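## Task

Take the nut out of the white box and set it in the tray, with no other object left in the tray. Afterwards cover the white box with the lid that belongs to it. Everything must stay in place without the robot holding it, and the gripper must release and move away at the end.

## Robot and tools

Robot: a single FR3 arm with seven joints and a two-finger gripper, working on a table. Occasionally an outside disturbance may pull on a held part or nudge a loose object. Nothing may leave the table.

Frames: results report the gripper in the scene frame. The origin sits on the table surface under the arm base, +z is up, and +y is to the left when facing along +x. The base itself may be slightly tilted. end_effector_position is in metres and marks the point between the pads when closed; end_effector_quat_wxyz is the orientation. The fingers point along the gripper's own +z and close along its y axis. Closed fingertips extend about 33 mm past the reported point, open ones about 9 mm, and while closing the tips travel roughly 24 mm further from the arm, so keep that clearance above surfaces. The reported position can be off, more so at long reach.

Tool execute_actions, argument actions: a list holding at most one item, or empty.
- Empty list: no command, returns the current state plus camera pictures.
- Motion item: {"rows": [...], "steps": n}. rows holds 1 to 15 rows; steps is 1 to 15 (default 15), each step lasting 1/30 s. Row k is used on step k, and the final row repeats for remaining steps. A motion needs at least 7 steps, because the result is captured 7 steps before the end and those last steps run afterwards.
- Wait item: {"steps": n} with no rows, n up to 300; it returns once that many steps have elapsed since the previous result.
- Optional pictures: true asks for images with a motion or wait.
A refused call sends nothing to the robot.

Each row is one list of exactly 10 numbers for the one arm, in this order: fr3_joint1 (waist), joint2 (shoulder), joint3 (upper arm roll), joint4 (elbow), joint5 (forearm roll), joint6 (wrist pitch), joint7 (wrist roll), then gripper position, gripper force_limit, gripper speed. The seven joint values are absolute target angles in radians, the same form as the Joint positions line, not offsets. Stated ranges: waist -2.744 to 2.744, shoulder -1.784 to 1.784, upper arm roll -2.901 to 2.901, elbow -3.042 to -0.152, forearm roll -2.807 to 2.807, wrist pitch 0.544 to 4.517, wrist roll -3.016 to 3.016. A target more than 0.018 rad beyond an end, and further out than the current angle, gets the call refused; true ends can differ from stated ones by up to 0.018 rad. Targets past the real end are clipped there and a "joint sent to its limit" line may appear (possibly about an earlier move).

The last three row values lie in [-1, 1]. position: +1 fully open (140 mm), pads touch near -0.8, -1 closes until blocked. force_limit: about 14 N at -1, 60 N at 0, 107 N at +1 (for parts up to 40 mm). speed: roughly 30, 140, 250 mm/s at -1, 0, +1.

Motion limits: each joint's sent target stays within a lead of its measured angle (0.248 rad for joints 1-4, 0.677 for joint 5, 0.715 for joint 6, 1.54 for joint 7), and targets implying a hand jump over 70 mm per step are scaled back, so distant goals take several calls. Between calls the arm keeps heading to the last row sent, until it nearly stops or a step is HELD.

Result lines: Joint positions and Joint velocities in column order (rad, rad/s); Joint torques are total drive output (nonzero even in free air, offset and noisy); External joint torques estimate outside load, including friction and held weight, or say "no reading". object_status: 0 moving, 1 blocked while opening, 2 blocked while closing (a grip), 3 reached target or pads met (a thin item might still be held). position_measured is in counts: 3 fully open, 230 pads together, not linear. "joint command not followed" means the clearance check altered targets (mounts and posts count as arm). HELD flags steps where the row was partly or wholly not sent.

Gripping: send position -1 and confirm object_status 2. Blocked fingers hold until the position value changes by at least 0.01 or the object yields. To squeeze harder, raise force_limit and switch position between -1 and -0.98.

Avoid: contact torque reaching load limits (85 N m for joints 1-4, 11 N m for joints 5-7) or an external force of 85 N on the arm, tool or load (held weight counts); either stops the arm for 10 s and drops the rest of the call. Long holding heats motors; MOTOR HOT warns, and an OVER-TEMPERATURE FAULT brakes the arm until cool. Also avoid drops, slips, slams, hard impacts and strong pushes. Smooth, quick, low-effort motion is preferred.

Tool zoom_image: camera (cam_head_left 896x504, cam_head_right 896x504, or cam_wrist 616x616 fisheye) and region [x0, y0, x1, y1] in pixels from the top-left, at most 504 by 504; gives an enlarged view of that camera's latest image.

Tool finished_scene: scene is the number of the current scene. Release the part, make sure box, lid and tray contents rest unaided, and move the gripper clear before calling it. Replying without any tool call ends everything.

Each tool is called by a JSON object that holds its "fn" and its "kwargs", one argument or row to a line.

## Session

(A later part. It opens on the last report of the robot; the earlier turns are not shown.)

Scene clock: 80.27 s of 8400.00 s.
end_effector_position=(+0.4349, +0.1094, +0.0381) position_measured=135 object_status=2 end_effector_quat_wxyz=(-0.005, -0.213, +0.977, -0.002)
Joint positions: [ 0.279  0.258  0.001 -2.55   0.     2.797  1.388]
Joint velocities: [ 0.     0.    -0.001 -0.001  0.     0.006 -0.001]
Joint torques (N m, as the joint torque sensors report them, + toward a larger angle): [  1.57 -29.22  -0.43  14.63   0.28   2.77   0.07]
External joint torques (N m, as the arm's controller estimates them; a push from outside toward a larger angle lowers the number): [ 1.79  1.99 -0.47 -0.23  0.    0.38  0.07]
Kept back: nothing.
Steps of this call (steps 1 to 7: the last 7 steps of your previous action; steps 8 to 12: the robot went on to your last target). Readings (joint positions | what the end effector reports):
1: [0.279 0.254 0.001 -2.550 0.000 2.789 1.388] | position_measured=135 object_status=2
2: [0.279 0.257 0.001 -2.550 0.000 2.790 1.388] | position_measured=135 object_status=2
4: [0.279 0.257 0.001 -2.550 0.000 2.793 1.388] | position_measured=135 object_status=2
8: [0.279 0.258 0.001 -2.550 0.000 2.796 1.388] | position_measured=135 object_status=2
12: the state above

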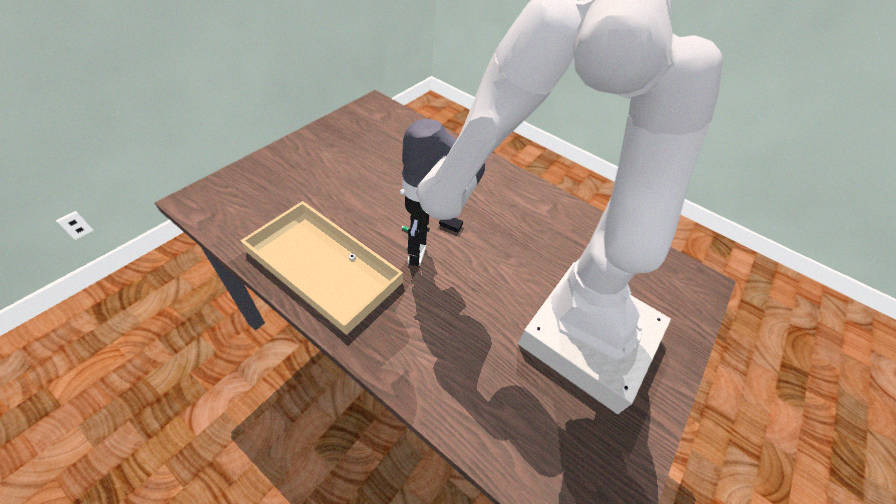

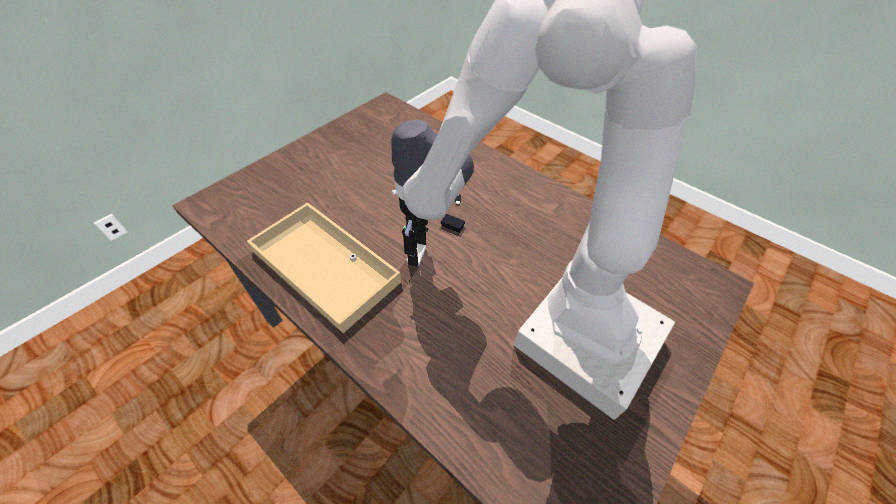

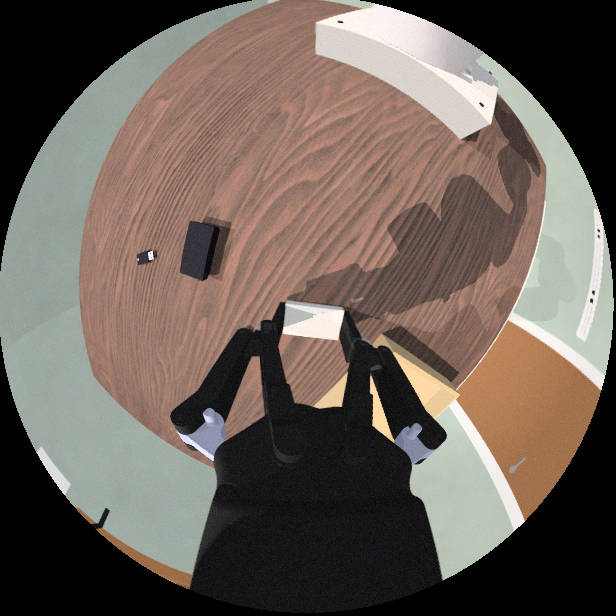

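Box hidden under the lid, which looks seated. A bit further down, then release.

{"fn": "execute_actions", "kwargs": {
  "actions": [
    {"rows":[[0.281,0.266,0,-2.549,0,2.804,1.39,-1,-0.5,-0.3],[0.281,0.270,0,-2.549,0,2.808,1.39,-1,-0.5,-0.3],[0.281,0.274,0,-2.549,0,2.812,1.39,-1,-0.5,-0.3]],"steps":15}
  ]
}}

{"fn": "execute_actions", "kwargs": {
  "actions": [
    {"rows":[[0.281,0.268,0,-2.549,0,2.81,1.39,0.3,-0.5,0.3]],"steps":15}
  ]
}}

{"fn": "execute_actions", "kwargs": {
  "actions": [
    {"rows":[[0.281,0.12,0,-2.57,0,2.70,1.39,0.3,-0.5,0.3],[0.281,0.12,0,-2.57,0,2.70,1.39,0.3,-0.5,0.3],[0.281,0.12,0,-2.57,0,2.70,1.39,0.3,-0.5,0.3],[0.281,0.12,0,-2.57,0,2.70,1.39,0.3,-0.5,0.3],[0.281,0.12,0,-2.57,0,2.70,1.39,0.3,-0.5,0.3],[0.281,0.12,0,-2.57,0,2.70,1.39,0.3,-0.5,0.3],[0.281,-0.15,0,-2.58,0,2.45,1.39,0.3,-0.5,0.3]],"steps":15}
  ]
}}

{"fn": "execute_actions", "kwargs": {
  "actions": [
    {"steps":15}
  ],
  "pictures": true
}}

{"fn": "zoom_image", "kwargs": {
  "camera": "cam_head_left",
  "region": [385,225,455,280]
}}

Scene clock: 81.10 s of 8400.00 s.
end_effector_position=(+0.4384, +0.1102, +0.0378) position_measured=135 object_status=2 end_effector_quat_wxyz=(-0.001, -0.213, +0.977, -0.001)
Joint positions: [ 0.279  0.262  0.001 -2.547  0.     2.808  1.388]
Joint velocities: [-0.     0.006 -0.     0.003 -0.     0.021 -0.   ]
Joint torques (N m, as the joint torque sensors report them, + toward a larger angle): [  2.19 -24.29  -0.43  12.79   0.31   2.45   0.  ]
External joint torques (N m, as the arm's controller estimates them; a push from outside toward a larger angle lowers the number): [ 2.28  7.09 -0.59 -2.11  0.04  0.03  0.  ]
Steps of this call (steps 1 to 17: the robot went on to your last target; steps 18 to 25: the first 8 steps of this action). Readings (joint positions | what the end effector reports):
18: [0.279 0.259 0.001 -2.550 0.000 2.798 1.388] | position_measured=135 object_status=2
19: [0.279 0.259 0.001 -2.550 0.000 2.799 1.388] | position_measured=135 object_status=2
21: [0.279 0.261 0.001 -2.548 0.000 2.803 1.388] | position_measured=135 object_status=2
25: the state above

Scene clock: 81.60 s of 8400.00 s.
end_effector_position=(+0.4378, +0.1101, +0.0363) position_measured=91 object_status=0 end_effector_quat_wxyz=(-0.001, -0.213, +0.977, -0.001)
Joint positions: [ 0.279  0.266  0.001 -2.547  0.     2.81   1.388]
Joint velocities: [-0.     0.002 -0.     0.     0.002 -0.001  0.001]
Joint torques (N m, as the joint torque sensors report them, + toward a larger angle): [  2.54 -28.96  -0.68  13.12   0.32   2.49   0.09]
External joint torques (N m, as the arm's controller estimates them; a push from outside toward a larger angle lowers the number): [ 2.64  2.44 -0.83 -1.71  0.05  0.07  0.09]
Steps of this call (steps 1 to 7: the last 7 steps of your previous action; steps 8 to 15: the first 8 steps of this action). Readings (joint positions | what the end effector reports):
8: [0.279 0.263 0.001 -2.547 0.000 2.810 1.388] | position_measured=135 object_status=0
9: [0.279 0.263 0.001 -2.547 0.000 2.810 1.388] | position_measured=135 object_status=0
11: [0.279 0.265 0.001 -2.547 0.000 2.810 1.388] | position_measured=109 object_status=0
15: the state above

Scene clock: 82.10 s of 8400.00 s.
end_effector_position=(+0.4423, +0.1113, +0.1121) position_measured=91 object_status=3 end_effector_quat_wxyz=(+0.017, -0.213, +0.977, -0.001)
Joint positions: [ 0.279  0.044  0.    -2.582  0.     2.66   1.388]
Joint velocities: [ 0.001 -1.711 -0.    -0.132  0.001 -1.065 -0.   ]
Joint torques (N m, as the joint torque sensors report them, + toward a larger angle): [  1.89 -32.01  -0.78  25.55   0.39   4.36  -0.03]
External joint torques (N m, as the arm's controller estimates them; a push from outside toward a larger angle lowers the number): [ 1.97 -0.77 -0.76 -3.39 -0.15 -0.45 -0.02]
Steps of this call (steps 1 to 7: the last 7 steps of your previous action; steps 8 to 15: the first 8 steps of this action). Readings (joint positions | what the end effector reports):
8: [0.279 0.248 0.001 -2.556 0.000 2.793 1.388] | position_measured=91 object_status=3
9: [0.279 0.211 0.001 -2.566 0.000 2.774 1.388] | position_measured=91 object_status=3
11: [0.279 0.154 0.001 -2.566 0.000 2.752 1.388] | position_measured=91 object_status=3
15: the state above

Scene clock: 82.60 s of 8400.00 s.
end_effector_position=(+0.4337, +0.1094, +0.1823) position_measured=91 object_status=3 end_effector_quat_wxyz=(+0.018, -0.213, +0.977, -0.001)
Joint positions: [ 0.279 -0.15   0.    -2.578  0.     2.464  1.388]
Joint velocities: [ 0.001 -0.002  0.    -0.001  0.    -0.068  0.001]
Joint torques (N m, as the joint torque sensors report them, + toward a larger angle): [  1.82 -23.52  -0.91  18.28   0.64   2.35   0.  ]
External joint torques (N m, as the arm's controller estimates them; a push from outside toward a larger angle lowers the number): [ 1.82 -0.07 -0.76 -2.66  0.11 -0.2   0.  ]
Kept back: nothing.
Steps of this call (steps 1 to 7: the last 7 steps of your previous action; steps 8 to 15: the robot went on to your last target). Readings (joint positions | what the end effector reports):
1: [0.279 -0.014 0.000 -2.583 0.000 2.623 1.388] | position_measured=91 object_status=3
2: [0.279 -0.066 0.000 -2.580 0.000 2.594 1.388] | position_measured=91 object_status=3
4: [0.279 -0.127 0.000 -2.572 0.000 2.552 1.388] | position_measured=91 object_status=3
8: [0.279 -0.150 0.000 -2.574 0.000 2.500 1.388] | position_measured=91 object_status=3
15: the state above

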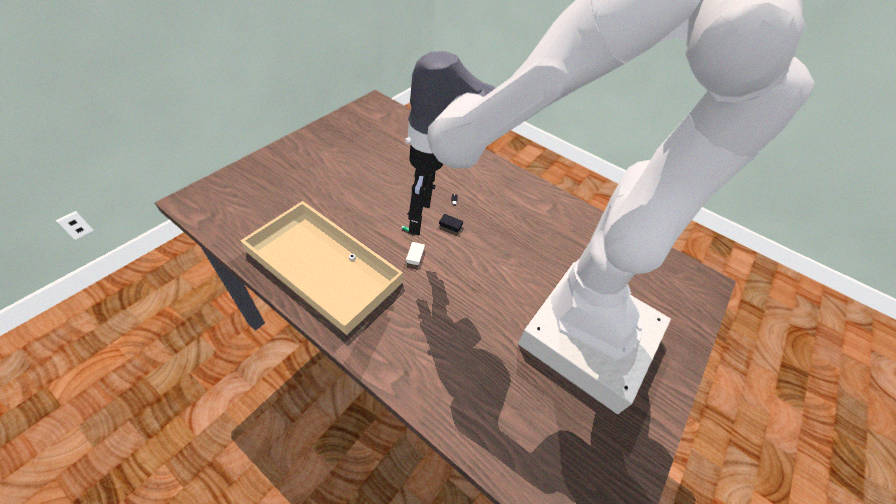

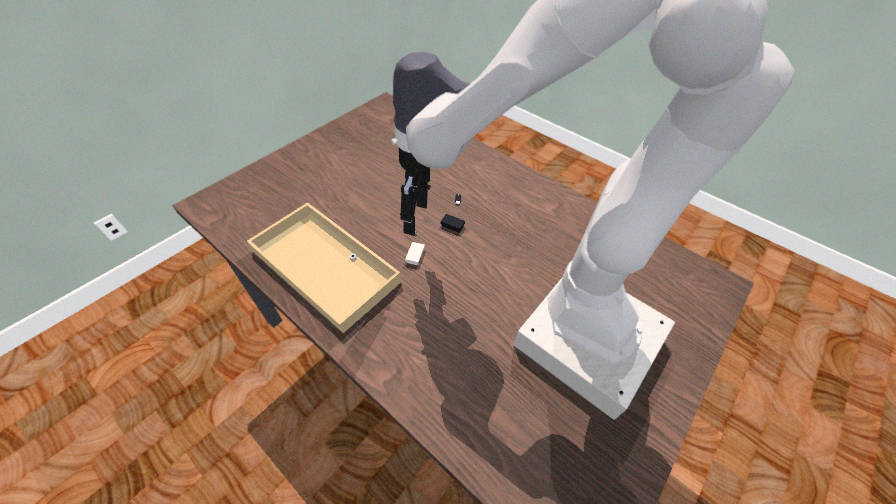

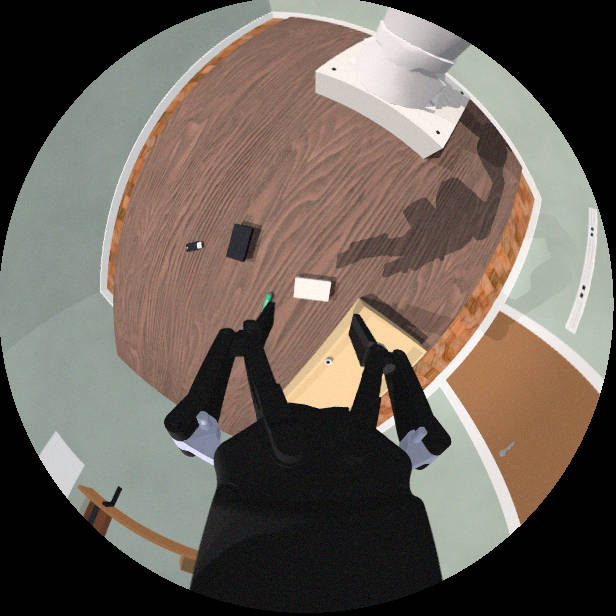

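Region (385, 225, 455, 280) of cam_head_left's 896x504 image, scaled by 7.200, with more detail than that image has; it fills the top 396 rows of this view, and the rest is white.

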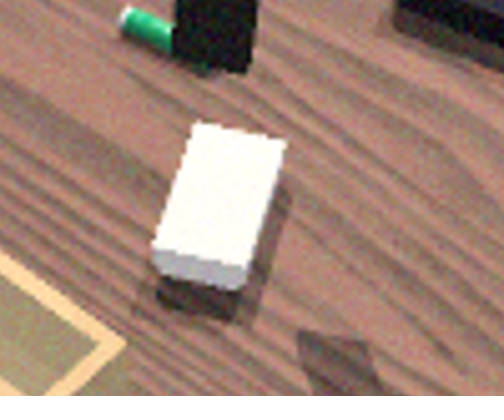

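{"fn": "finished_scene", "kwargs": {
  "scene": 1
}}

The scene is finished: the task was done.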